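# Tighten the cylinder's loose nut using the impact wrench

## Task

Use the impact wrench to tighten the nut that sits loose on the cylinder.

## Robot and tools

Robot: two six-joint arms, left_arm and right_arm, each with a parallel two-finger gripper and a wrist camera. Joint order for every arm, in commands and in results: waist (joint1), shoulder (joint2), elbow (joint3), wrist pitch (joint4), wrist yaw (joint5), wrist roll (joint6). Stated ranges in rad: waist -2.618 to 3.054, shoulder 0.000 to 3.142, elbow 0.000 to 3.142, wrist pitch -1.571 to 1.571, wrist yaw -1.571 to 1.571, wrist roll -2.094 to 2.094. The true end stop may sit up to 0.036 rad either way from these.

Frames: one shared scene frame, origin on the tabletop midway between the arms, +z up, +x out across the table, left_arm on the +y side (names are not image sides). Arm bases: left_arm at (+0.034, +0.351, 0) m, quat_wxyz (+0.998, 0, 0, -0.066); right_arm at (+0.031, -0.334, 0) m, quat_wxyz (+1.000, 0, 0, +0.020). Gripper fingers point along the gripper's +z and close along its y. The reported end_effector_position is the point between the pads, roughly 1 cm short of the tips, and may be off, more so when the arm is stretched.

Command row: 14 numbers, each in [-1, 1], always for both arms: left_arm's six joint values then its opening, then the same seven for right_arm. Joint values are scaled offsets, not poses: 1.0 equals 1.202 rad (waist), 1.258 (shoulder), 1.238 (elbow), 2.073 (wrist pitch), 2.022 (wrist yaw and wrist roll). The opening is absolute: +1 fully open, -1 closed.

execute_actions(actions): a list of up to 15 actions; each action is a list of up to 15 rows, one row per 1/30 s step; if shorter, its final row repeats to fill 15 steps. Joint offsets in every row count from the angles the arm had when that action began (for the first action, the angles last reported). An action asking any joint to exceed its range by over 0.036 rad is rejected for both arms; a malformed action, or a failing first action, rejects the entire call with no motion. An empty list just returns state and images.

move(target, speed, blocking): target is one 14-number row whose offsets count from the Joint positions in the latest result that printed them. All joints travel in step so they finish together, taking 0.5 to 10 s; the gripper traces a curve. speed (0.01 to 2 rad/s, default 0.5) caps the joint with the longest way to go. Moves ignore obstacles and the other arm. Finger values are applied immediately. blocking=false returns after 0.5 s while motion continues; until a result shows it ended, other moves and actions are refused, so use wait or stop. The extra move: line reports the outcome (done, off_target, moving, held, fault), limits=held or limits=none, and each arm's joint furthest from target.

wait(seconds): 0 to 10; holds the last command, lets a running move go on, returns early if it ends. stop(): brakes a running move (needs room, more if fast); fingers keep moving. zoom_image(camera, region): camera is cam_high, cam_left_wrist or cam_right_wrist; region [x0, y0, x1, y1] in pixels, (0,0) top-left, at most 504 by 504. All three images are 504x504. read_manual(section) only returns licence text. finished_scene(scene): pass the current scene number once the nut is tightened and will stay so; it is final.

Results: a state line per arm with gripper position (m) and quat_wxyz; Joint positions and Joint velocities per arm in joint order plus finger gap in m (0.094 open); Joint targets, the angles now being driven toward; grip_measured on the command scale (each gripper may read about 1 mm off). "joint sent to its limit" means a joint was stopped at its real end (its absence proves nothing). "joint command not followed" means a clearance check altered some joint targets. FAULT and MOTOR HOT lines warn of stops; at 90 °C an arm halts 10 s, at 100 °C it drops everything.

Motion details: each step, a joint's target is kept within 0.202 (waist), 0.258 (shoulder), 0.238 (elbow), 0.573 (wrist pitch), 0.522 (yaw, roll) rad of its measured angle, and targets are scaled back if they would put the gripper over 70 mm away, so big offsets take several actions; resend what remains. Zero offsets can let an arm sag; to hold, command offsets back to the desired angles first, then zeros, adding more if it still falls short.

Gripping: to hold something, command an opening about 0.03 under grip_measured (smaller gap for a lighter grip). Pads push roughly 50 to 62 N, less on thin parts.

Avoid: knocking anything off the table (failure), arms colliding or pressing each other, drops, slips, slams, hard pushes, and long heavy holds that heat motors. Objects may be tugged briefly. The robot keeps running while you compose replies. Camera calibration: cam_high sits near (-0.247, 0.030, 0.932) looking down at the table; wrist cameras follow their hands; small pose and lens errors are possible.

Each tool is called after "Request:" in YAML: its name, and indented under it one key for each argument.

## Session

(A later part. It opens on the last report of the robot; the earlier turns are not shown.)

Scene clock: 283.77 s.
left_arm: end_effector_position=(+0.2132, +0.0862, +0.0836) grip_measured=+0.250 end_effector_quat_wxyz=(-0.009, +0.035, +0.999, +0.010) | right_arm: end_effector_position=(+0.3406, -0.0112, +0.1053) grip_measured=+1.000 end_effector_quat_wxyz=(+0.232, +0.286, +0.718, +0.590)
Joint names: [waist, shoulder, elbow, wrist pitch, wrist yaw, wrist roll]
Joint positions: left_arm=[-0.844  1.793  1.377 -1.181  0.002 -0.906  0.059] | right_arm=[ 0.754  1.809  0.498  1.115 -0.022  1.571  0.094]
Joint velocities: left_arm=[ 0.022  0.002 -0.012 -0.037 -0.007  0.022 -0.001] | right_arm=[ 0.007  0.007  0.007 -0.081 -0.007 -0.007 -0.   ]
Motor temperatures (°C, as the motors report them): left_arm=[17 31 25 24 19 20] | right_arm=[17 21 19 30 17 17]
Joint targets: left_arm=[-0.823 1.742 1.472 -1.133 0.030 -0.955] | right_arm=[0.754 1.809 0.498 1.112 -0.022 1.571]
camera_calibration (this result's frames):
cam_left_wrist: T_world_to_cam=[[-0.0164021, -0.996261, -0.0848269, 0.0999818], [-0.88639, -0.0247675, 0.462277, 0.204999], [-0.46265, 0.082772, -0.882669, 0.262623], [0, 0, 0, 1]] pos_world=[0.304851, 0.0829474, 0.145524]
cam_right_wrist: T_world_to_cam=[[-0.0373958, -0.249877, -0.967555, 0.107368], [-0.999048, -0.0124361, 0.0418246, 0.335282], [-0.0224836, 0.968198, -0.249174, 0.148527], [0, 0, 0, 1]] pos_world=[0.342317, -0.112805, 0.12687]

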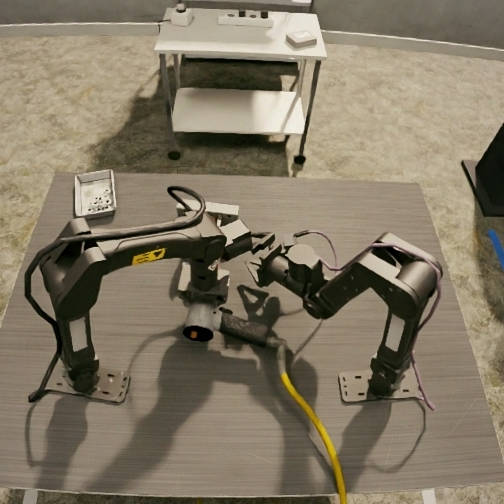

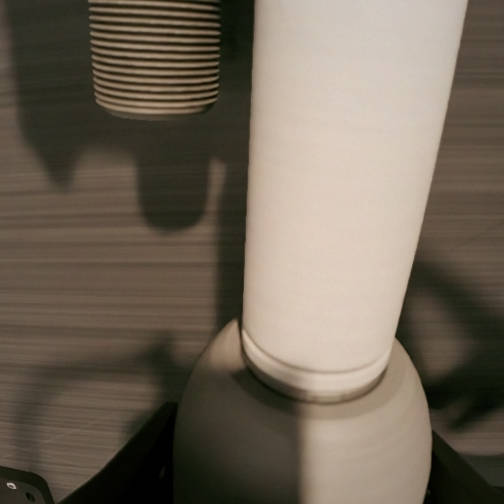

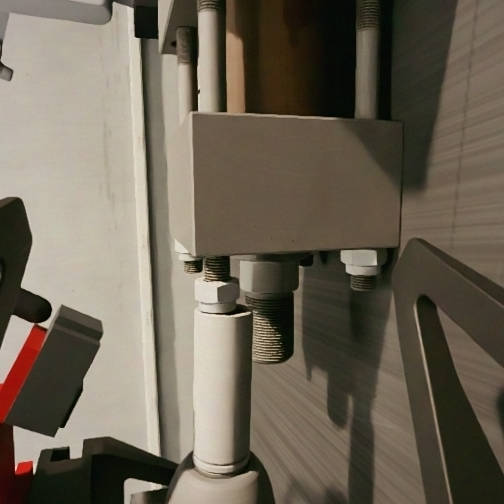

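Raise with the shoulder instead (pure vertical): target 1.793−0.07−0.008.

Request:
execute_actions:
  actions:
    - [[0.012,-0.062,0.072,0.023,0.014,-0.024,0,0,0,0,-0.001,0,0,1]]

Request:
zoom_image:
  camera: "cam_right_wrist"
  region: [140, 220, 320, 400]

Scene clock: 288.13 s.
left_arm: end_effector_position=(+0.2132, +0.0862, +0.0836) grip_measured=+0.250 end_effector_quat_wxyz=(-0.009, +0.035, +0.999, +0.010) | right_arm: end_effector_position=(+0.3406, -0.0112, +0.1055) grip_measured=+1.000 end_effector_quat_wxyz=(+0.232, +0.286, +0.718, +0.591)
Joint names: [waist, shoulder, elbow, wrist pitch, wrist yaw, wrist roll]
Joint positions: left_arm=[-0.844  1.793  1.377 -1.181  0.002 -0.906  0.059] | right_arm=[ 0.754  1.809  0.498  1.116 -0.022  1.571  0.094]
Joint velocities: left_arm=[-0.002  0.007  0.007 -0.051  0.007 -0.007 -0.001] | right_arm=[-0.012 -0.002  0.002 -0.051 -0.007 -0.037 -0.001]
Motor temperatures (°C, as the motors report them): left_arm=[17 31 25 24 19 20] | right_arm=[17 21 19 30 17 17]
Joint targets: left_arm=[-0.829 1.715 1.466 -1.133 0.031 -0.955] | right_arm=[0.754 1.809 0.498 1.113 -0.022 1.571]
camera_calibration (this result's frames):
cam_left_wrist: T_world_to_cam=[[-0.0164021, -0.996261, -0.0848269, 0.0999818], [-0.88639, -0.0247675, 0.462277, 0.204999], [-0.46265, 0.082772, -0.882669, 0.262623], [0, 0, 0, 1]] pos_world=[0.304851, 0.0829474, 0.145524]
cam_right_wrist: T_world_to_cam=[[-0.0368786, -0.24935, -0.967711, 0.107401], [-0.99907, -0.0124588, 0.0412839, 0.335365], [-0.0223506, 0.968333, -0.248659, 0.14845], [0, 0, 0, 1]] pos_world=[0.342331, -0.112791, 0.127002]

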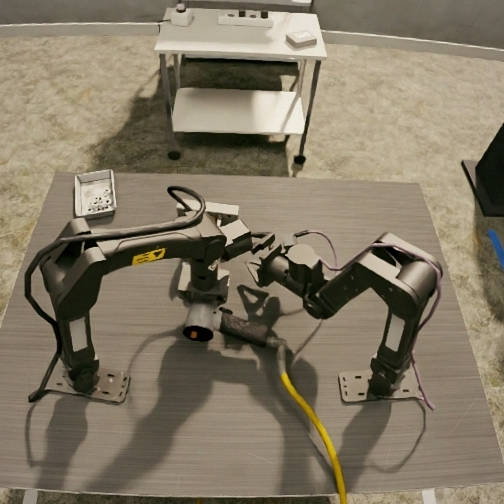

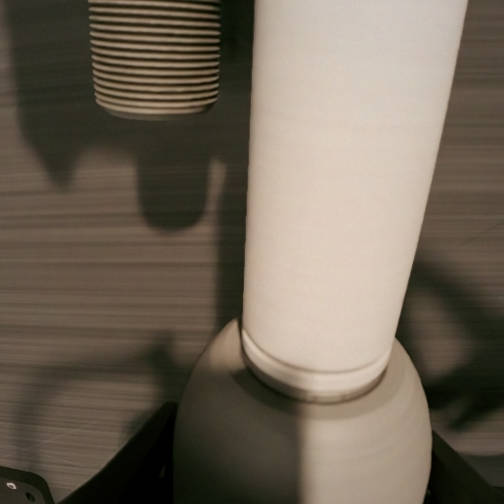

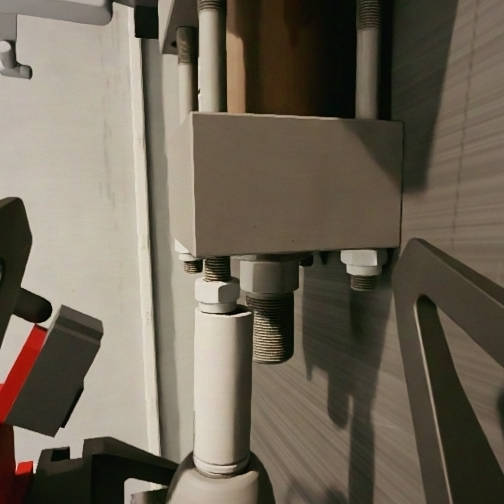

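Region (140, 220, 320, 400) of cam_right_wrist's 504x504 image, scaled by 2.800, with more detail than that image has.

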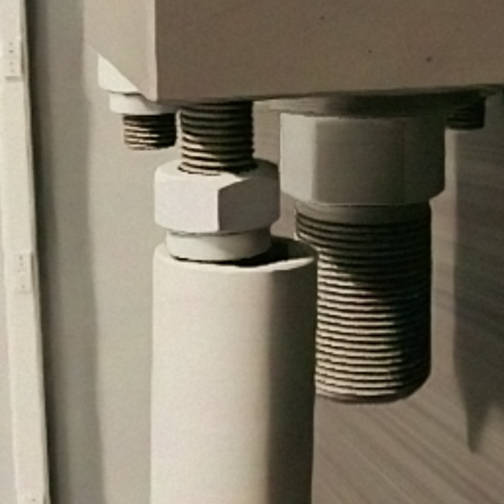

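Stiction; back off a bit with waist at the same time.

Request:
execute_actions:
  actions:
    - [[-0.008,-0.072,0.072,0.018,0.014,-0.024,0,0,0,0,-0.001,0,0,1],[-0.008,-0.072,0.072,0.018,0.014,-0.024,0,0,0,0,-0.001,0,0,1],[-0.008,-0.072,0.072,0.018,0.014,-0.024,0,0,0,0,-0.001,0,0,1],[-0.008,-0.065,0.072,0.018,0.014,-0.024,0,0,0,0,-0.001,0,0,1]]

Request:
zoom_image:
  camera: "cam_right_wrist"
  region: [140, 220, 320, 400]

Scene clock: 291.93 s.
left_arm: end_effector_position=(+0.2137, +0.0836, +0.0891) grip_measured=+0.250 end_effector_quat_wxyz=(+0.000, +0.040, +0.999, +0.005) | right_arm: end_effector_position=(+0.3406, -0.0112, +0.1056) grip_measured=+1.000 end_effector_quat_wxyz=(+0.232, +0.286, +0.718, +0.591)
Joint names: [waist, shoulder, elbow, wrist pitch, wrist yaw, wrist roll]
Joint positions: left_arm=[-0.852  1.781  1.385 -1.182 -0.006 -0.905  0.059] | right_arm=[ 0.754  1.809  0.498  1.116 -0.022  1.571  0.094]
Joint velocities: left_arm=[-0.012  0.002  0.002  0.022  0.051  0.007 -0.   ] | right_arm=[-0.002 -0.012 -0.012 -0.095  0.022  0.007  0.001]
Motor temperatures (°C, as the motors report them): left_arm=[17 31 25 24 19 20] | right_arm=[17 21 19 30 17 17]
Joint targets: left_arm=[-0.853 1.711 1.466 -1.144 0.031 -0.954] | right_arm=[0.754 1.809 0.498 1.113 -0.022 1.571]
camera_calibration (this result's frames):
cam_left_wrist: T_world_to_cam=[[-0.0243027, -0.996913, -0.0746563, 0.09876], [-0.894355, -0.0116876, 0.447205, 0.204696], [-0.446697, 0.0776376, -0.89131, 0.265691], [0, 0, 0, 1]] pos_world=[0.304154, 0.0802199, 0.152645]
cam_right_wrist: T_world_to_cam=[[-0.03662, -0.249086, -0.967789, 0.107418], [-0.999081, -0.01247, 0.0410136, 0.335406], [-0.0222842, 0.968401, -0.248401, 0.148412], [0, 0, 0, 1]] pos_world=[0.342339, -0.112783, 0.127068]

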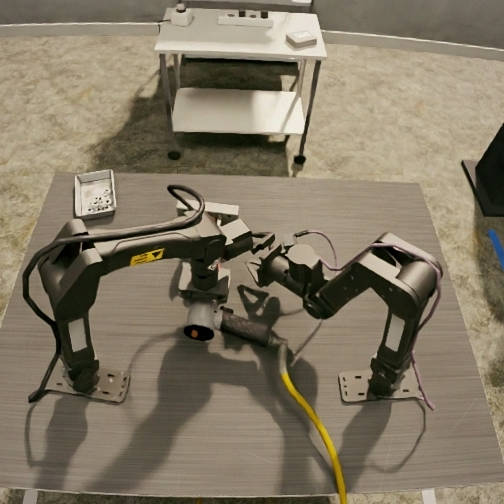

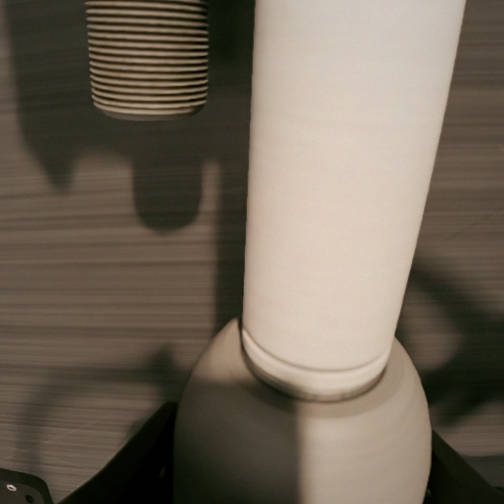

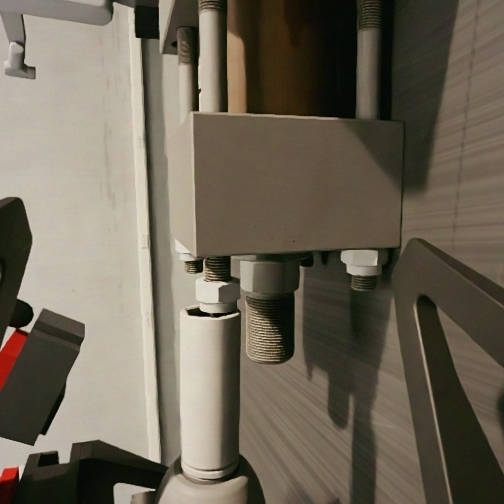

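Region (140, 220, 320, 400) of cam_right_wrist's 504x504 image, scaled by 2.800, with more detail than that image has.

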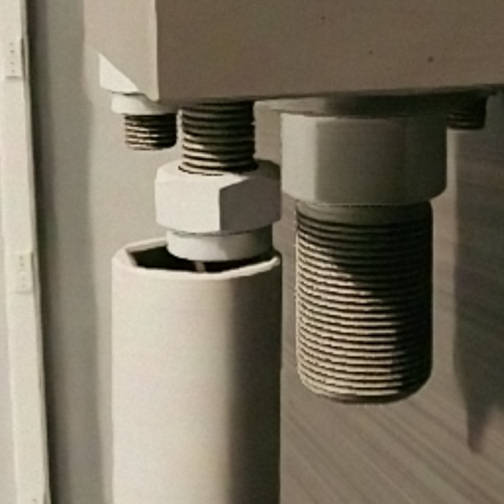

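Request:
execute_actions:
  actions:
    - [[0,-0.032,0.065,0.018,0.018,-0.046,0,0,0,0,-0.001,0,0,1]]

Request:
zoom_image:
  camera: "cam_right_wrist"
  region: [140, 220, 320, 400]

Scene clock: 295.27 s.
left_arm: end_effector_position=(+0.2135, +0.0839, +0.0858) grip_measured=+0.250 end_effector_quat_wxyz=(-0.003, +0.031, +0.999, +0.010) | right_arm: end_effector_position=(+0.3406, -0.0112, +0.1058) grip_measured=+1.000 end_effector_quat_wxyz=(+0.233, +0.286, +0.718, +0.591)
Joint names: [waist, shoulder, elbow, wrist pitch, wrist yaw, wrist roll]
Joint positions: left_arm=[-0.852  1.792  1.385 -1.182 -0.006 -0.922  0.059] | right_arm=[ 0.754  1.809  0.498  1.117 -0.022  1.571  0.094]
Joint velocities: left_arm=[-0.002  0.012 -0.017  0.007  0.007 -0.007  0.001] | right_arm=[ 0.007 -0.002  0.012  0.051  0.022 -0.022 -0.001]
Motor temperatures (°C, as the motors report them): left_arm=[17 32 25 24 19 20] | right_arm=[17 21 19 30 17 17]
Joint targets: left_arm=[-0.852 1.741 1.465 -1.145 0.030 -0.998] | right_arm=[0.754 1.809 0.498 1.114 -0.022 1.571]
camera_calibration (this result's frames):
cam_left_wrist: T_world_to_cam=[[-0.0076593, -0.996454, -0.0837915, 0.0959864], [-0.891348, -0.0311778, 0.452246, 0.206582], [-0.453255, 0.0781513, -0.887949, 0.263674], [0, 0, 0, 1]] pos_world=[0.304384, 0.0814803, 0.148746]
cam_right_wrist: T_world_to_cam=[[-0.0361028, -0.248559, -0.967944, 0.107452], [-0.999103, -0.0124921, 0.0404729, 0.335489], [-0.0221516, 0.968536, -0.247885, 0.148335], [0, 0, 0, 1]] pos_world=[0.342353, -0.112769, 0.127199]

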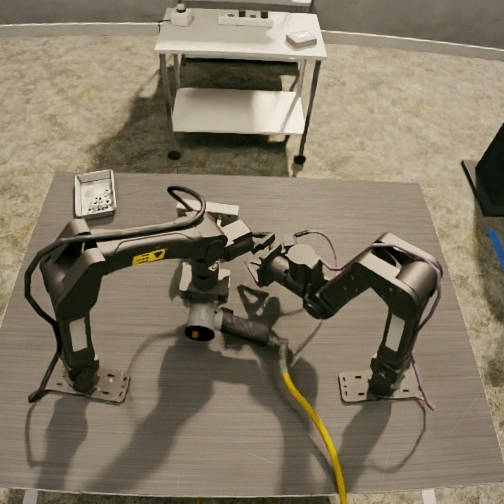

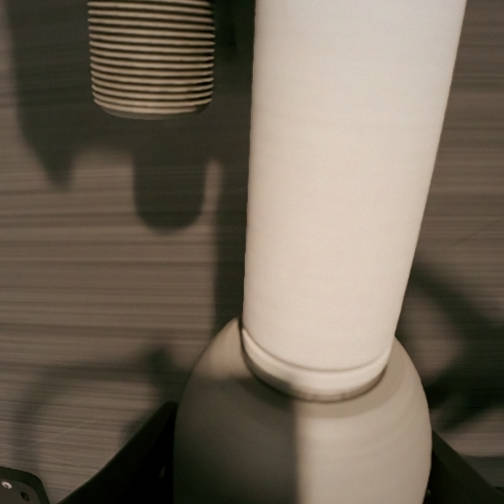

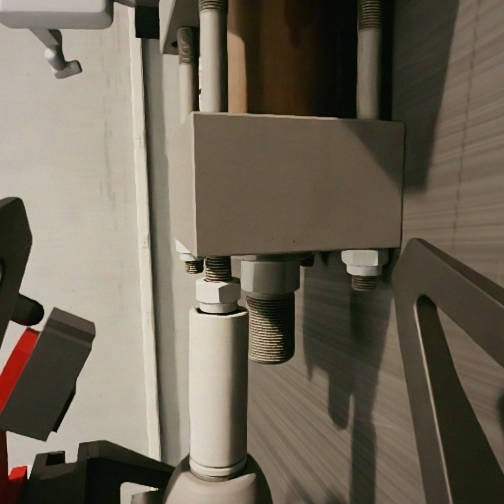

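Region (140, 220, 320, 400) of cam_right_wrist's 504x504 image, scaled by 2.800, with more detail than that image has.

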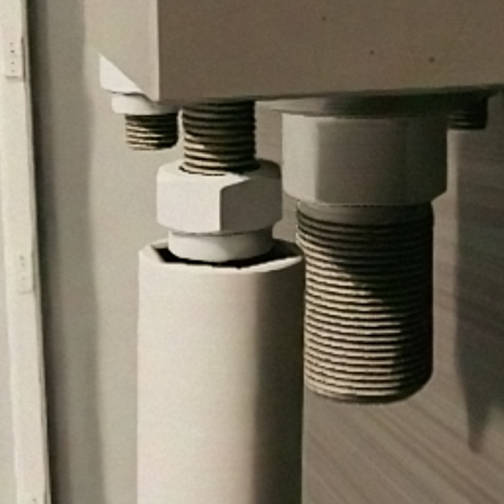

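Height good. Advance with the waist only (also gives +y).

Request:
execute_actions:
  actions:
    - [[0.024,-0.045,0.065,0.018,0.018,-0.03,0,0,0,0,-0.001,0,0,1]]

Request:
zoom_image:
  camera: "cam_right_wrist"
  region: [140, 220, 320, 400]

Scene clock: 297.80 s.
left_arm: end_effector_position=(+0.2160, +0.0856, +0.0858) grip_measured=+0.250 end_effector_quat_wxyz=(-0.004, +0.027, +1.000, +0.009) | right_arm: end_effector_position=(+0.3406, -0.0112, +0.1058) grip_measured=+1.000 end_effector_quat_wxyz=(+0.233, +0.286, +0.717, +0.591)
Joint names: [waist, shoulder, elbow, wrist pitch, wrist yaw, wrist roll]
Joint positions: left_arm=[-0.842  1.792  1.385 -1.182 -0.004 -0.921  0.059] | right_arm=[ 0.754  1.809  0.498  1.117 -0.022  1.571  0.094]
Joint velocities: left_arm=[-0.002 -0.007 -0.002 -0.095 -0.037 -0.022  0.   ] | right_arm=[-0.002 -0.007 -0.022 -0.037 -0.007  0.066  0.   ]
Motor temperatures (°C, as the motors report them): left_arm=[17 32 25 24 19 20] | right_arm=[17 21 19 30 17 17]
Joint targets: left_arm=[-0.823 1.735 1.465 -1.145 0.030 -0.982] | right_arm=[0.754 1.809 0.498 1.115 -0.022 1.571]
camera_calibration (this result's frames):
cam_left_wrist: T_world_to_cam=[[0.00176667, -0.996553, -0.0829356, 0.0956106], [-0.890431, -0.039313, 0.453417, 0.209275], [-0.455115, 0.0730474, -0.887431, 0.265473], [0, 0, 0, 1]] pos_world=[0.306997, 0.0841162, 0.14863]
cam_right_wrist: T_world_to_cam=[[-0.0358442, -0.248296, -0.968021, 0.107469], [-0.999113, -0.0125031, 0.0402025, 0.33553], [-0.0220854, 0.968604, -0.247628, 0.148297], [0, 0, 0, 1]] pos_world=[0.34236, -0.112762, 0.127265]

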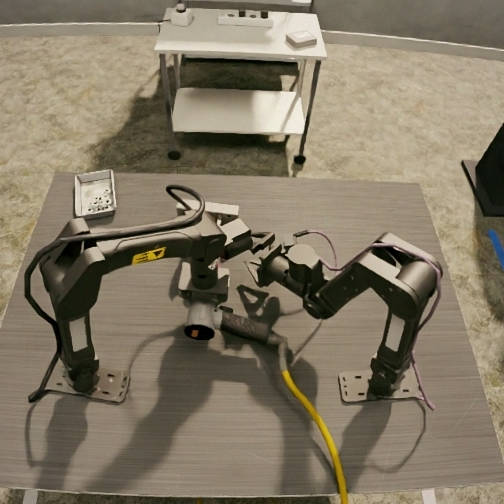

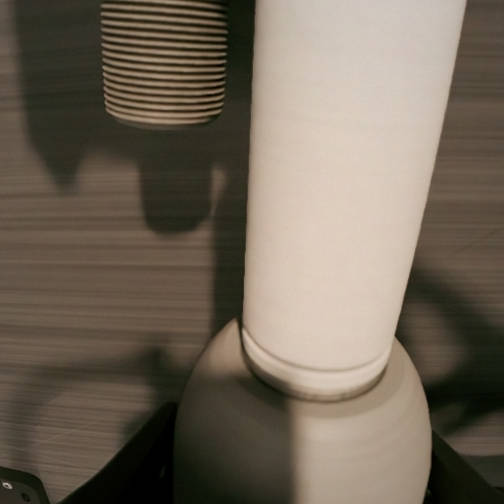

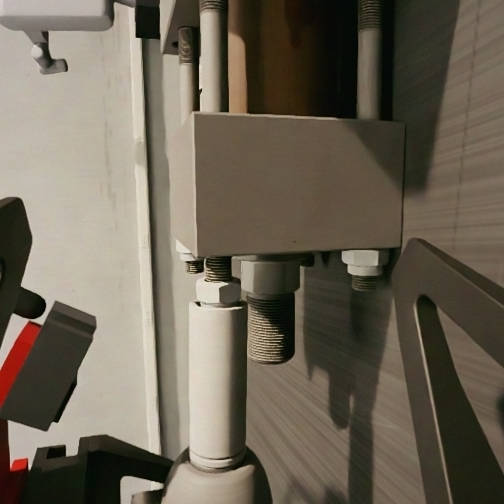

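Region (140, 220, 320, 400) of cam_right_wrist's 504x504 image, scaled by 2.800, with more detail than that image has.

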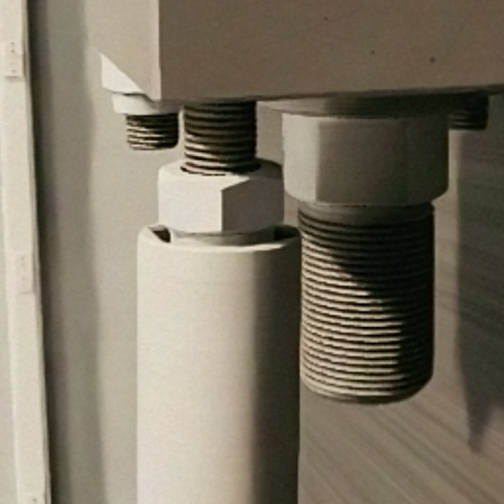

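Request:
execute_actions:
  actions:
    - [[0.022,-0.035,0.074,0.02,0.017,-0.02,0,0,0,0,-0.001,0,0,1],[0.022,-0.035,0.074,0.02,0.017,-0.02,0,0,0,0,-0.001,0,0,1],[0.027,-0.031,0.079,0.02,0.017,-0.015,0,0,0,0,-0.001,0,0,1],[0.027,-0.031,0.079,0.02,0.017,-0.015,0,0,0,0,-0.001,0,0,1],[0.032,-0.027,0.084,0.02,0.017,-0.01,0,0,0,0,-0.001,0,0,1]]

Request:
zoom_image:
  camera: "cam_right_wrist"
  region: [140, 220, 320, 400]

Scene clock: 301.70 s.
left_arm: end_effector_position=(+0.2192, +0.0851, +0.0853) grip_measured=+0.250 end_effector_quat_wxyz=(-0.011, +0.034, +0.999, +0.008) | right_arm: end_effector_position=(+0.3407, -0.0111, +0.1060) grip_measured=+1.000 end_effector_quat_wxyz=(+0.233, +0.286, +0.717, +0.592)
Joint names: [waist, shoulder, elbow, wrist pitch, wrist yaw, wrist roll]
Joint positions: left_arm=[-0.828  1.807  1.401 -1.191  0.007 -0.892  0.059] | right_arm=[ 0.754  1.809  0.498  1.118 -0.022  1.571  0.094]
Joint velocities: left_arm=[-0.007 -0.007 -0.002 -0.007 -0.007 -0.095 -0.   ] | right_arm=[ 0.002  0.007 -0.007 -0.037 -0.007 -0.066  0.   ]
Motor temperatures (°C, as the motors report them): left_arm=[17 32 25 24 19 20] | right_arm=[17 21 19 31 17 17]
Joint targets: left_arm=[-0.803 1.758 1.488 -1.141 0.030 -0.942] | right_arm=[0.754 1.809 0.498 1.115 -0.022 1.571]
camera_calibration (this result's frames):
cam_left_wrist: T_world_to_cam=[[-0.0147112, -0.996574, -0.0813873, 0.0984973], [-0.88442, -0.0250031, 0.466022, 0.208719], [-0.466461, 0.0788363, -0.881022, 0.267983], [0, 0, 0, 1]] pos_world=[0.311047, 0.0822517, 0.146847]
cam_right_wrist: T_world_to_cam=[[-0.0353268, -0.247769, -0.968175, 0.107502], [-0.999135, -0.0125249, 0.0396617, 0.335613], [-0.0219532, 0.968738, -0.247112, 0.14822], [0, 0, 0, 1]] pos_world=[0.342374, -0.112747, 0.127397]

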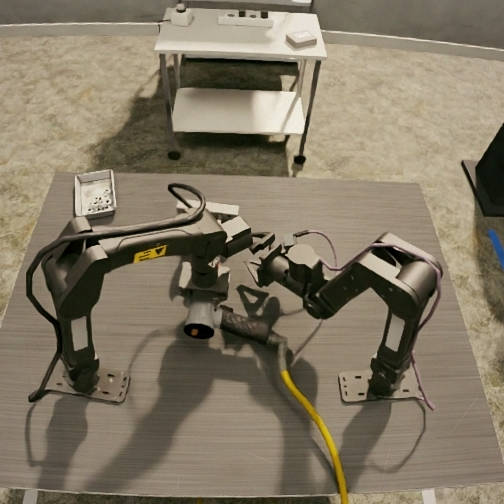

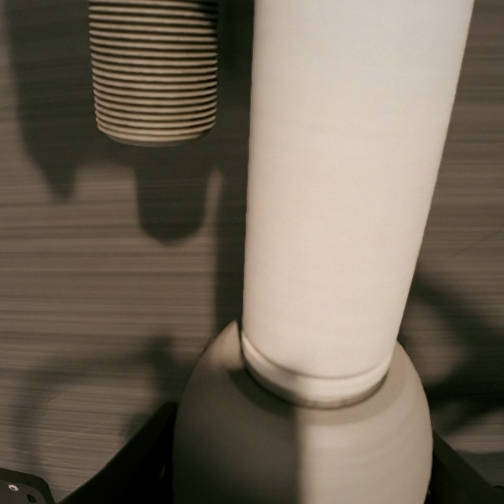

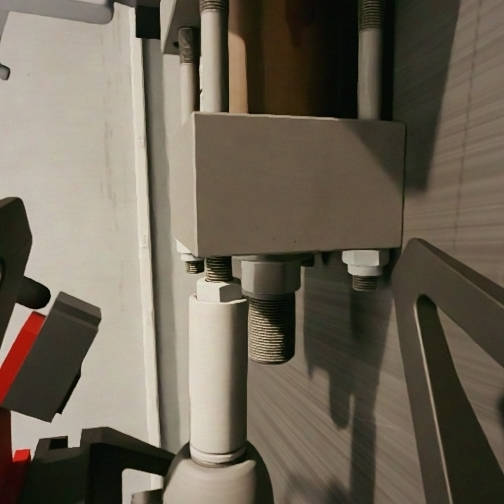

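Region (140, 220, 320, 400) of cam_right_wrist's 504x504 image, scaled by 2.800, with more detail than that image has.

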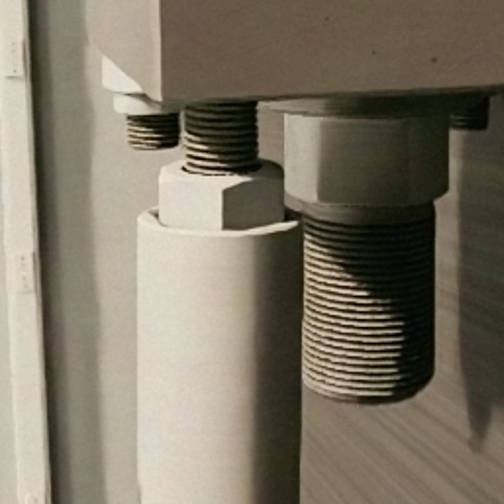

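Request:
execute_actions:
  actions:
    - [[0.035,-0.035,0.085,0.036,-0.005,-0.022,0,0,0,0,-0.001,0,0,1]]

Request:
zoom_image:
  camera: "cam_right_wrist"
  region: [140, 220, 320, 400]

Scene clock: 305.17 s.
left_arm: end_effector_position=(+0.2196, +0.0855, +0.0863) grip_measured=+0.250 end_effector_quat_wxyz=(-0.017, +0.036, +0.999, +0.009) | right_arm: end_effector_position=(+0.3407, -0.0111, +0.1061) grip_measured=+1.000 end_effector_quat_wxyz=(+0.233, +0.286, +0.717, +0.592)
Joint names: [waist, shoulder, elbow, wrist pitch, wrist yaw, wrist roll]
Joint positions: left_arm=[-0.821  1.814  1.413 -1.204  0.016 -0.882  0.059] | right_arm=[ 0.754  1.809  0.498  1.118 -0.022  1.571  0.094]
Joint velocities: left_arm=[ 0.007  0.022  0.007 -0.037  0.022 -0.095 -0.   ] | right_arm=[-0.007 -0.017  0.002 -0.051  0.007  0.051  0.   ]
Motor temperatures (°C, as the motors report them): left_arm=[17 31 26 24 19 20] | right_arm=[17 21 19 31 17 17]
Joint targets: left_arm=[-0.786 1.763 1.507 -1.116 -0.003 -0.936] | right_arm=[0.754 1.809 0.498 1.116 -0.022 1.571]
camera_calibration (this result's frames):
cam_left_wrist: T_world_to_cam=[[-0.0188324, -0.996401, -0.0826449, 0.100014], [-0.879008, -0.0228888, 0.476257, 0.206396], [-0.476435, 0.0816146, -0.875413, 0.270503], [0, 0, 0, 1]] pos_world=[0.312185, 0.082301, 0.14677]
cam_right_wrist: T_world_to_cam=[[-0.0350681, -0.247505, -0.968252, 0.107519], [-0.999145, -0.0125356, 0.0393913, 0.335655], [-0.0218872, 0.968805, -0.246854, 0.148181], [0, 0, 0, 1]] pos_world=[0.342381, -0.11274, 0.127463]

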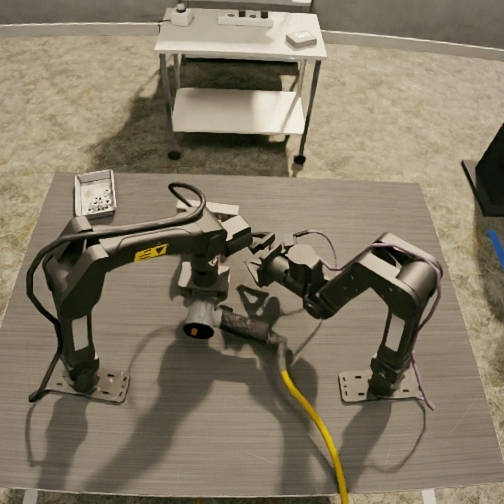

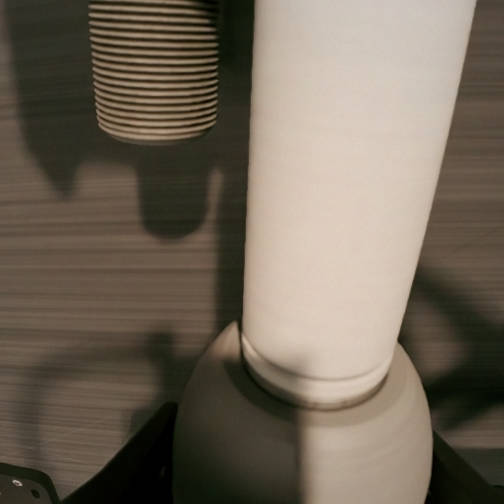

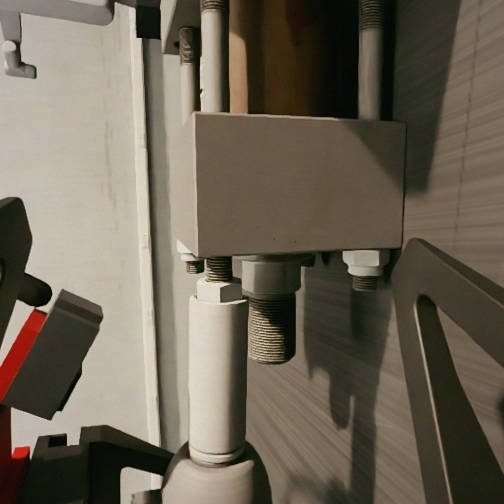

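Region (140, 220, 320, 400) of cam_right_wrist's 504x504 image, scaled by 2.800, with more detail than that image has.

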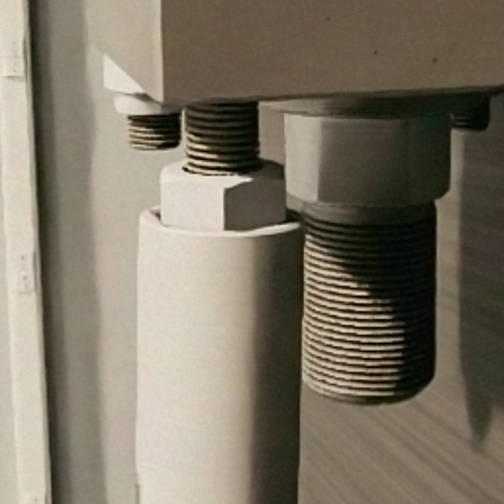

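Request:
execute_actions:
  actions:
    - [[0.029,-0.0405,0.076,0.042,-0.009,-0.022,0,0,-0.14,0.03,-0.156,0,-0.2,1]]
    - [[0.029,-0.0405,0.076,0.042,-0.009,-0.022,0,0,-0.14,0.035,-0.156,0,-0.2,1]]
    - [[0.029,-0.0405,0.076,0.042,-0.009,-0.022,0,0,-0.14,0.035,-0.156,0,-0.2,1]]
    - [[0.029,-0.0405,0.076,0.042,-0.009,-0.022,0,0,-0.14,0.035,-0.156,0,-0.2,1]]
    - [[0.029,-0.0405,0.076,0.042,-0.009,-0.022,0,0.12,0,0,0,0,0,0.6]]
    - [[0.029,-0.0405,0.076,0.042,-0.009,-0.022,0,0.12,0,0,0,0,0,0.6]]
    - [[0.029,-0.0405,0.076,0.042,-0.009,-0.022,0,0.12,0,0,0,0,0,0.6]]

Scene clock: 317.60 s.
left_arm: end_effector_position=(+0.2195, +0.0858, +0.0863) grip_measured=+0.250 end_effector_quat_wxyz=(-0.017, +0.038, +0.999, +0.009) | right_arm: end_effector_position=(+0.1519, +0.0162, +0.1831) grip_measured=+0.602 end_effector_quat_wxyz=(+0.415, -0.480, +0.704, +0.319)
Joint names: [waist, shoulder, elbow, wrist pitch, wrist yaw, wrist roll]
Joint positions: left_arm=[-0.821  1.814  1.413 -1.205  0.015 -0.878  0.059] | right_arm=[ 1.18   1.114  0.633  0.012 -0.029  0.041  0.075]
Joint velocities: left_arm=[0.007 0.002 0.002 0.007 0.022 0.022 0.   ] | right_arm=[-0.007  0.007 -0.002  0.095  0.007 -0.022 -0.001]
Motor temperatures (°C, as the motors report them): left_arm=[17 32 26 24 19 20] | right_arm=[17 21 20 31 17 17]
Joint targets: left_arm=[-0.786 1.763 1.507 -1.118 -0.003 -0.922] | right_arm=[1.182 1.114 0.633 0.010 -0.027 0.041]
camera_calibration (this result's frames):
cam_left_wrist: T_world_to_cam=[[-0.0226788, -0.996236, -0.0836619, 0.101201], [-0.878888, -0.0200172, 0.476608, 0.206], [-0.476489, 0.0843384, -0.875126, 0.27019], [0, 0, 0, 1]] pos_world=[0.312088, 0.082156, 0.146736]
cam_right_wrist: T_world_to_cam=[[0.954792, -0.283582, 0.0891874, -0.161189], [-0.239358, -0.911279, -0.335078, 0.112023], [0.176297, 0.298582, -0.93796, 0.243928], [0, 0, 0, 1]] pos_world=[0.137712, -0.0164582, 0.280707]

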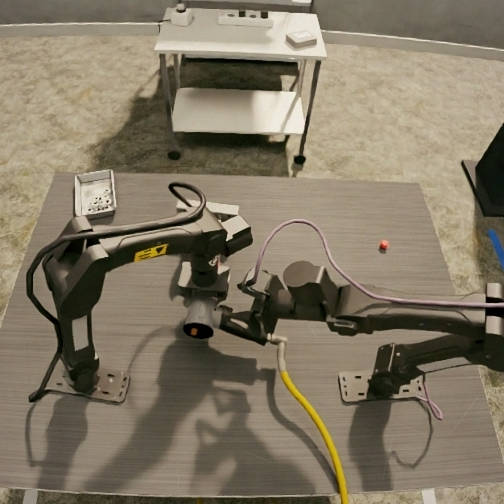

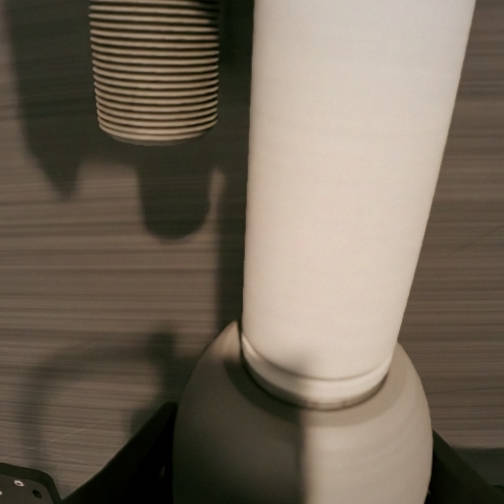

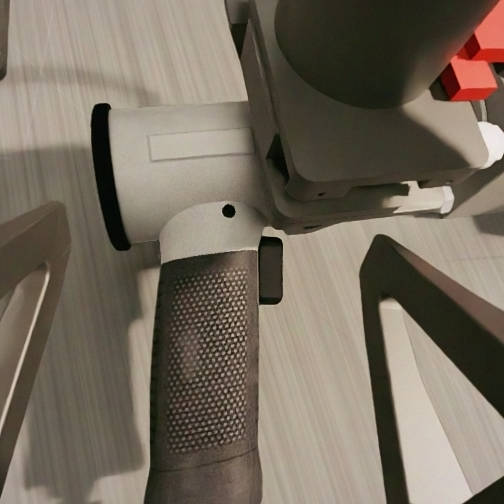

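Request:
execute_actions:
  actions: []

Scene clock: 327.60 s.
left_arm: end_effector_position=(+0.2195, +0.0858, +0.0863) grip_measured=+0.250 end_effector_quat_wxyz=(-0.017, +0.038, +0.999, +0.009) | right_arm: end_effector_position=(+0.1519, +0.0162, +0.1831) grip_measured=+0.602 end_effector_quat_wxyz=(+0.415, -0.480, +0.704, +0.319)
Joint names: [waist, shoulder, elbow, wrist pitch, wrist yaw, wrist roll]
Joint positions: left_arm=[-0.821  1.814  1.413 -1.205  0.015 -0.878  0.059] | right_arm=[ 1.18   1.114  0.633  0.012 -0.029  0.041  0.075]
Joint velocities: left_arm=[-0.002 -0.002  0.002 -0.081 -0.022  0.007  0.   ] | right_arm=[-0.027 -0.002 -0.012  0.022 -0.066 -0.066 -0.   ]
Motor temperatures (°C, as the motors report them): left_arm=[17 32 27 24 19 20] | right_arm=[17 20 20 31 17 17]
Joint targets: left_arm=[-0.786 1.763 1.507 -1.118 -0.003 -0.922] | right_arm=[1.182 1.114 0.633 0.010 -0.027 0.041]
camera_calibration (this result's frames):
cam_left_wrist: T_world_to_cam=[[-0.0226788, -0.996236, -0.0836619, 0.101201], [-0.878888, -0.0200172, 0.476608, 0.206], [-0.476489, 0.0843384, -0.875126, 0.27019], [0, 0, 0, 1]] pos_world=[0.312088, 0.082156, 0.146736]
cam_right_wrist: T_world_to_cam=[[0.954792, -0.283582, 0.0891874, -0.161189], [-0.239358, -0.911279, -0.335078, 0.112023], [0.176297, 0.298582, -0.93796, 0.243928], [0, 0, 0, 1]] pos_world=[0.137712, -0.0164582, 0.280707]

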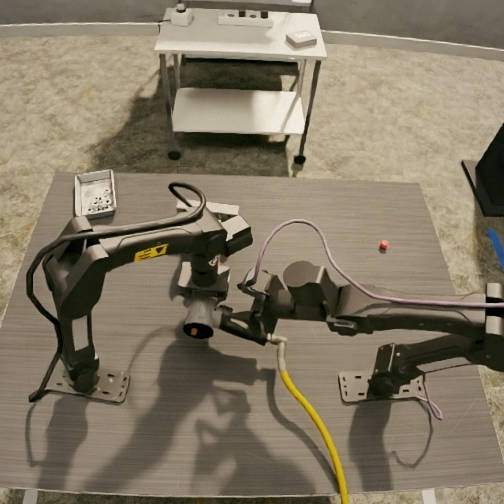

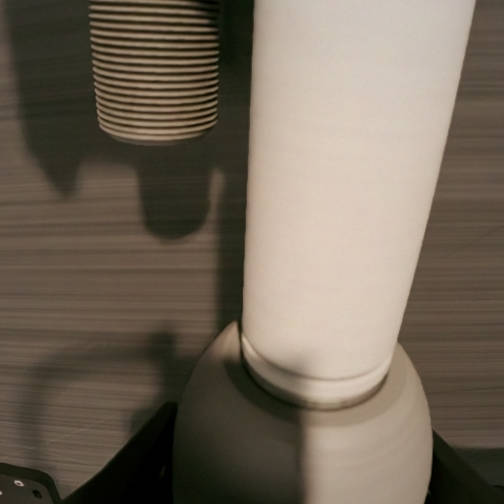

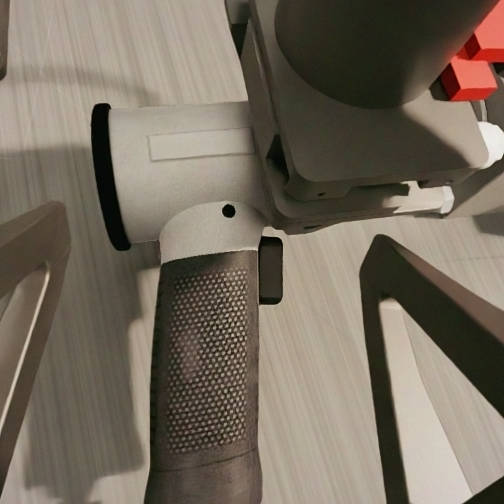

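Request:
execute_actions:
  actions:
    - [[0.029,-0.0405,0.076,0.042,-0.009,-0.022,0.0, 0,0.03,-0.007,-0.1,0,0,0.6]]
    - [[0.029,-0.0405,0.076,0.042,-0.009,-0.022,0.0, 0,0,0,0,0,0,0.6]]

Scene clock: 333.13 s.
left_arm: end_effector_position=(+0.2195, +0.0858, +0.0863) grip_measured=+0.250 end_effector_quat_wxyz=(-0.017, +0.038, +0.999, +0.009) | right_arm: end_effector_position=(+0.1444, -0.0043, +0.1377) grip_measured=+0.602 end_effector_quat_wxyz=(+0.344, -0.506, +0.744, +0.268)
Joint names: [waist, shoulder, elbow, wrist pitch, wrist yaw, wrist roll]
Joint positions: left_arm=[-0.821  1.814  1.413 -1.205  0.015 -0.878  0.059] | right_arm=[ 1.18   1.143  0.634 -0.16  -0.029  0.041  0.075]
Joint velocities: left_arm=[-0.002 -0.017 -0.012 -0.022 -0.051 -0.051  0.   ] | right_arm=[-0.007  0.007 -0.017 -0.007 -0.007  0.022  0.   ]
Motor temperatures (°C, as the motors report them): left_arm=[18 32 27 24 19 20] | right_arm=[17 20 20 31 17 17]
Joint targets: left_arm=[-0.786 1.763 1.507 -1.118 -0.003 -0.922] | right_arm=[1.180 1.143 0.634 -0.160 -0.029 0.041]
camera_calibration (this result's frames):
cam_left_wrist: T_world_to_cam=[[-0.0226788, -0.996236, -0.0836619, 0.101201], [-0.878888, -0.0200172, 0.476608, 0.206], [-0.476489, 0.0843384, -0.875126, 0.27019], [0, 0, 0, 1]] pos_world=[0.312088, 0.082156, 0.146736]
cam_right_wrist: T_world_to_cam=[[0.960444, -0.268076, 0.0753877, -0.154672], [-0.255747, -0.95624, -0.142123, 0.052029], [0.110189, 0.117221, -0.986974, 0.224255], [0, 0, 0, 1]] pos_world=[0.13715, -0.0179992, 0.240389]

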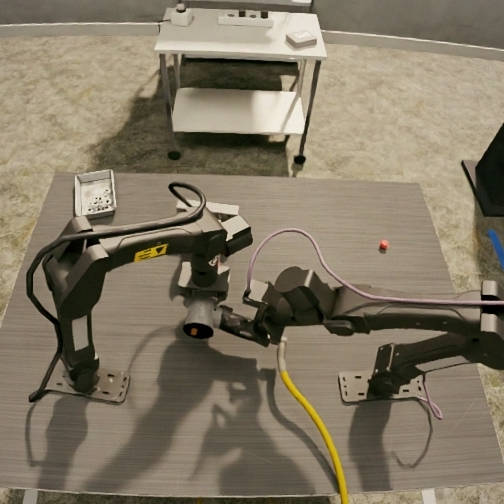

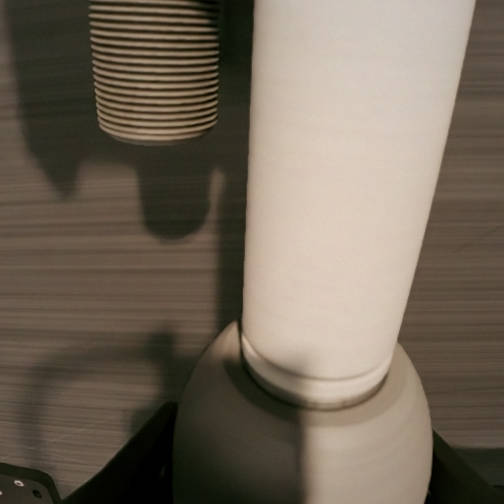

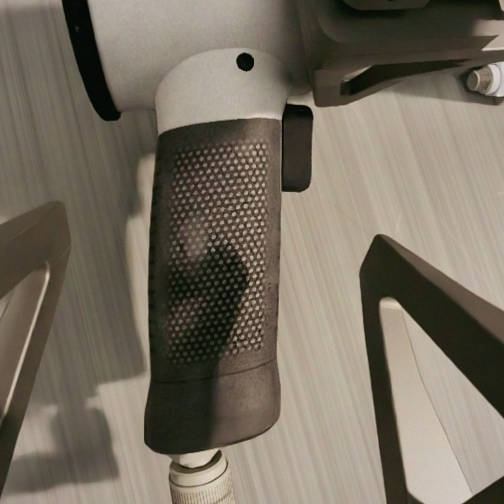

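Move halfway.

Request:
execute_actions:
  actions:
    - [[0.029,-0.0405,0.076,0.042,-0.009,-0.022,0.0, -0.005,0.03,0.002,0.02,0,0,0.6],[0.029,-0.0405,0.076,0.042,-0.009,-0.022,0.0, -0.005,0.05,0.004,0.03,0,0,0.6],[0.029,-0.0405,0.076,0.042,-0.009,-0.022,0.0, -0.01,0.07,0.006,0.04,0,0,0.6],[0.029,-0.0405,0.076,0.042,-0.009,-0.022,0.0, -0.01,0.09,0.008,0.05,0,0,0.6],[0.029,-0.0405,0.076,0.042,-0.009,-0.022,0.0, -0.01,0.11,0.01,0.06,0,0,0.6],[0.029,-0.0405,0.076,0.042,-0.009,-0.022,0.0, -0.015,0.13,0.012,0.075,0,0,0.6]]
    - [[0.029,-0.0405,0.076,0.042,-0.009,-0.022,0.0, 0,0,0,0,0,0,0.6]]

Scene clock: 337.67 s.
left_arm: end_effector_position=(+0.2195, +0.0858, +0.0863) grip_measured=+0.250 end_effector_quat_wxyz=(-0.017, +0.038, +0.999, +0.009) | right_arm: end_effector_position=(+0.1553, +0.0168, +0.1104) grip_measured=+0.602 end_effector_quat_wxyz=(+0.339, -0.505, +0.750, +0.262)
Joint names: [waist, shoulder, elbow, wrist pitch, wrist yaw, wrist roll]
Joint positions: left_arm=[-0.821  1.814  1.413 -1.205  0.015 -0.878  0.059] | right_arm=[ 1.172  1.305  0.634 -0.015 -0.029  0.041  0.075]
Joint velocities: left_arm=[-0.027  0.017 -0.007 -0.007  0.051  0.037 -0.001] | right_arm=[-0.002  0.007  0.012 -0.037 -0.037 -0.051 -0.001]
Motor temperatures (°C, as the motors report them): left_arm=[18 32 27 24 19 20] | right_arm=[17 19 20 31 17 17]
Joint targets: left_arm=[-0.786 1.763 1.507 -1.118 -0.003 -0.922] | right_arm=[1.172 1.305 0.634 -0.017 -0.029 0.041]
camera_calibration (this result's frames):
cam_left_wrist: T_world_to_cam=[[-0.0226788, -0.996236, -0.0836619, 0.101201], [-0.878888, -0.0200172, 0.476608, 0.206], [-0.476489, 0.0843384, -0.875126, 0.27019], [0, 0, 0, 1]] pos_world=[0.312088, 0.082156, 0.146736]
cam_right_wrist: T_world_to_cam=[[0.958734, -0.274507, 0.0739941, -0.156855], [-0.264235, -0.956399, -0.124423, 0.0704209], [0.104923, 0.0997366, -0.989466, 0.194976], [0, 0, 0, 1]] pos_world=[0.148533, 0.00484626, 0.213291]

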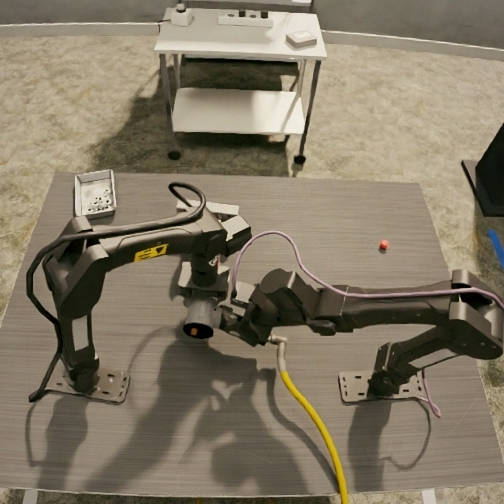

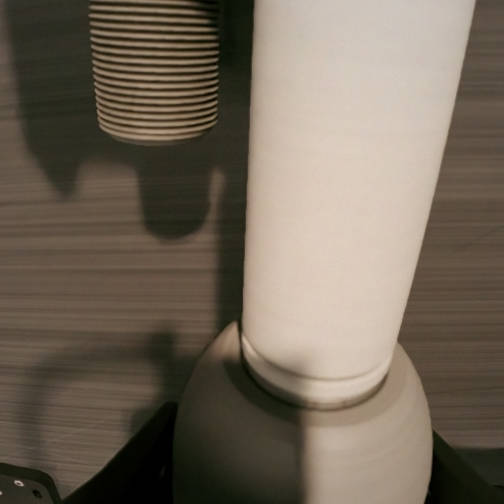

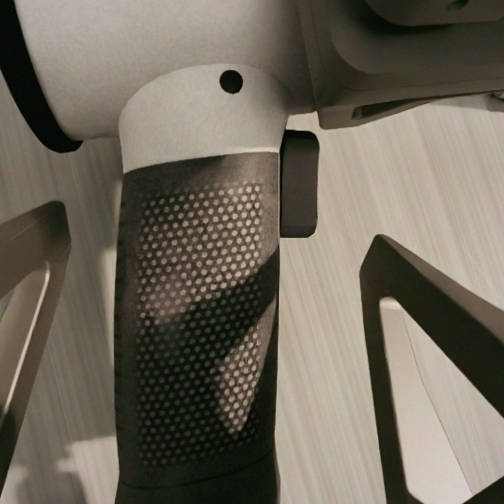

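Request:
execute_actions:
  actions:
    - [[0.029,-0.0405,0.076,0.042,-0.009,-0.022,0.0, 0,0.02,0,0.012,0,0,0.5],[0.029,-0.0405,0.076,0.042,-0.009,-0.022,0.0, 0,0.04,0,0.022,0,0,0.5],[0.029,-0.0405,0.076,0.042,-0.009,-0.022,0.0, 0,0.06,0,0.032,0,0,0.5],[0.029,-0.0405,0.076,0.042,-0.009,-0.022,0.0, 0,0.075,0,0.04,0,0,0.5],[0.029,-0.0405,0.076,0.042,-0.009,-0.022,0.0, 0,0.09,0,0.048,0,0,0.5]]
    - [[0.029,-0.0405,0.076,0.042,-0.009,-0.022,0.0, 0,0,0,0,0,0,0.5]]

Scene clock: 345.00 s.
left_arm: end_effector_position=(+0.2195, +0.0858, +0.0863) grip_measured=+0.250 end_effector_quat_wxyz=(-0.017, +0.038, +0.999, +0.009) | right_arm: end_effector_position=(+0.1597, +0.0287, +0.0891) grip_measured=+0.502 end_effector_quat_wxyz=(+0.333, -0.507, +0.752, +0.257)
Joint names: [waist, shoulder, elbow, wrist pitch, wrist yaw, wrist roll]
Joint positions: left_arm=[-0.821  1.814  1.413 -1.205  0.015 -0.878  0.059] | right_arm=[ 1.172  1.414  0.634  0.077 -0.029  0.041  0.071]
Joint velocities: left_arm=[-0.002  0.002 -0.002 -0.051  0.007 -0.081  0.001] | right_arm=[-0.007  0.002 -0.017 -0.051 -0.066 -0.022  0.001]
Motor temperatures (°C, as the motors report them): left_arm=[18 32 27 24 19 20] | right_arm=[17 19 20 30 17 17]
Joint targets: left_arm=[-0.786 1.763 1.507 -1.118 -0.003 -0.922] | right_arm=[1.172 1.414 0.634 0.076 -0.029 0.041]
camera_calibration (this result's frames):
cam_left_wrist: T_world_to_cam=[[-0.0226788, -0.996236, -0.0836619, 0.101201], [-0.878888, -0.0200172, 0.476608, 0.206], [-0.476489, 0.0843384, -0.875126, 0.27019], [0, 0, 0, 1]] pos_world=[0.312088, 0.082156, 0.146736]
cam_right_wrist: T_world_to_cam=[[0.959145, -0.273406, 0.0727286, -0.156262], [-0.264889, -0.958147, -0.108572, 0.0790727], [0.0993688, 0.0848711, -0.991425, 0.173756], [0, 0, 0, 1]] pos_world=[0.153557, 0.0182936, 0.192216]

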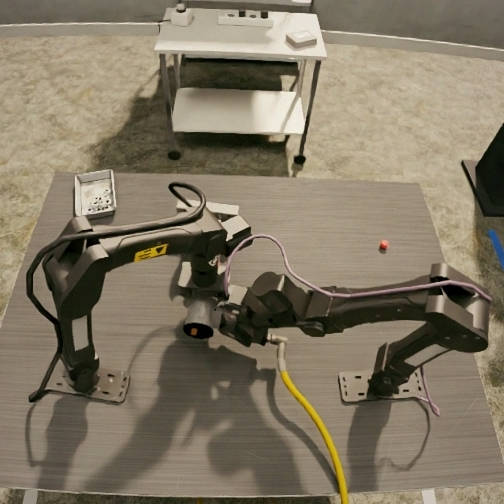

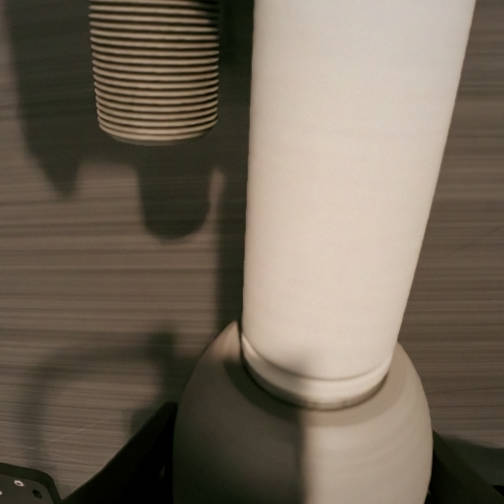

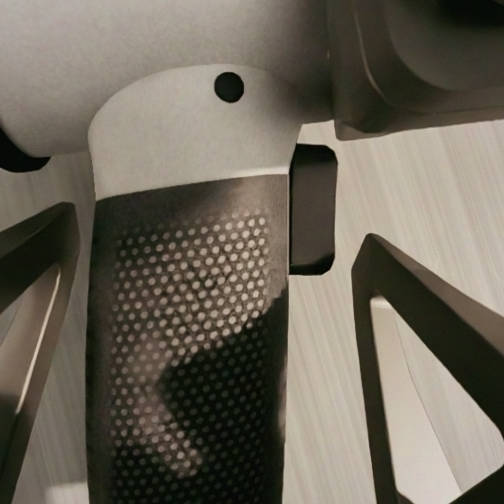

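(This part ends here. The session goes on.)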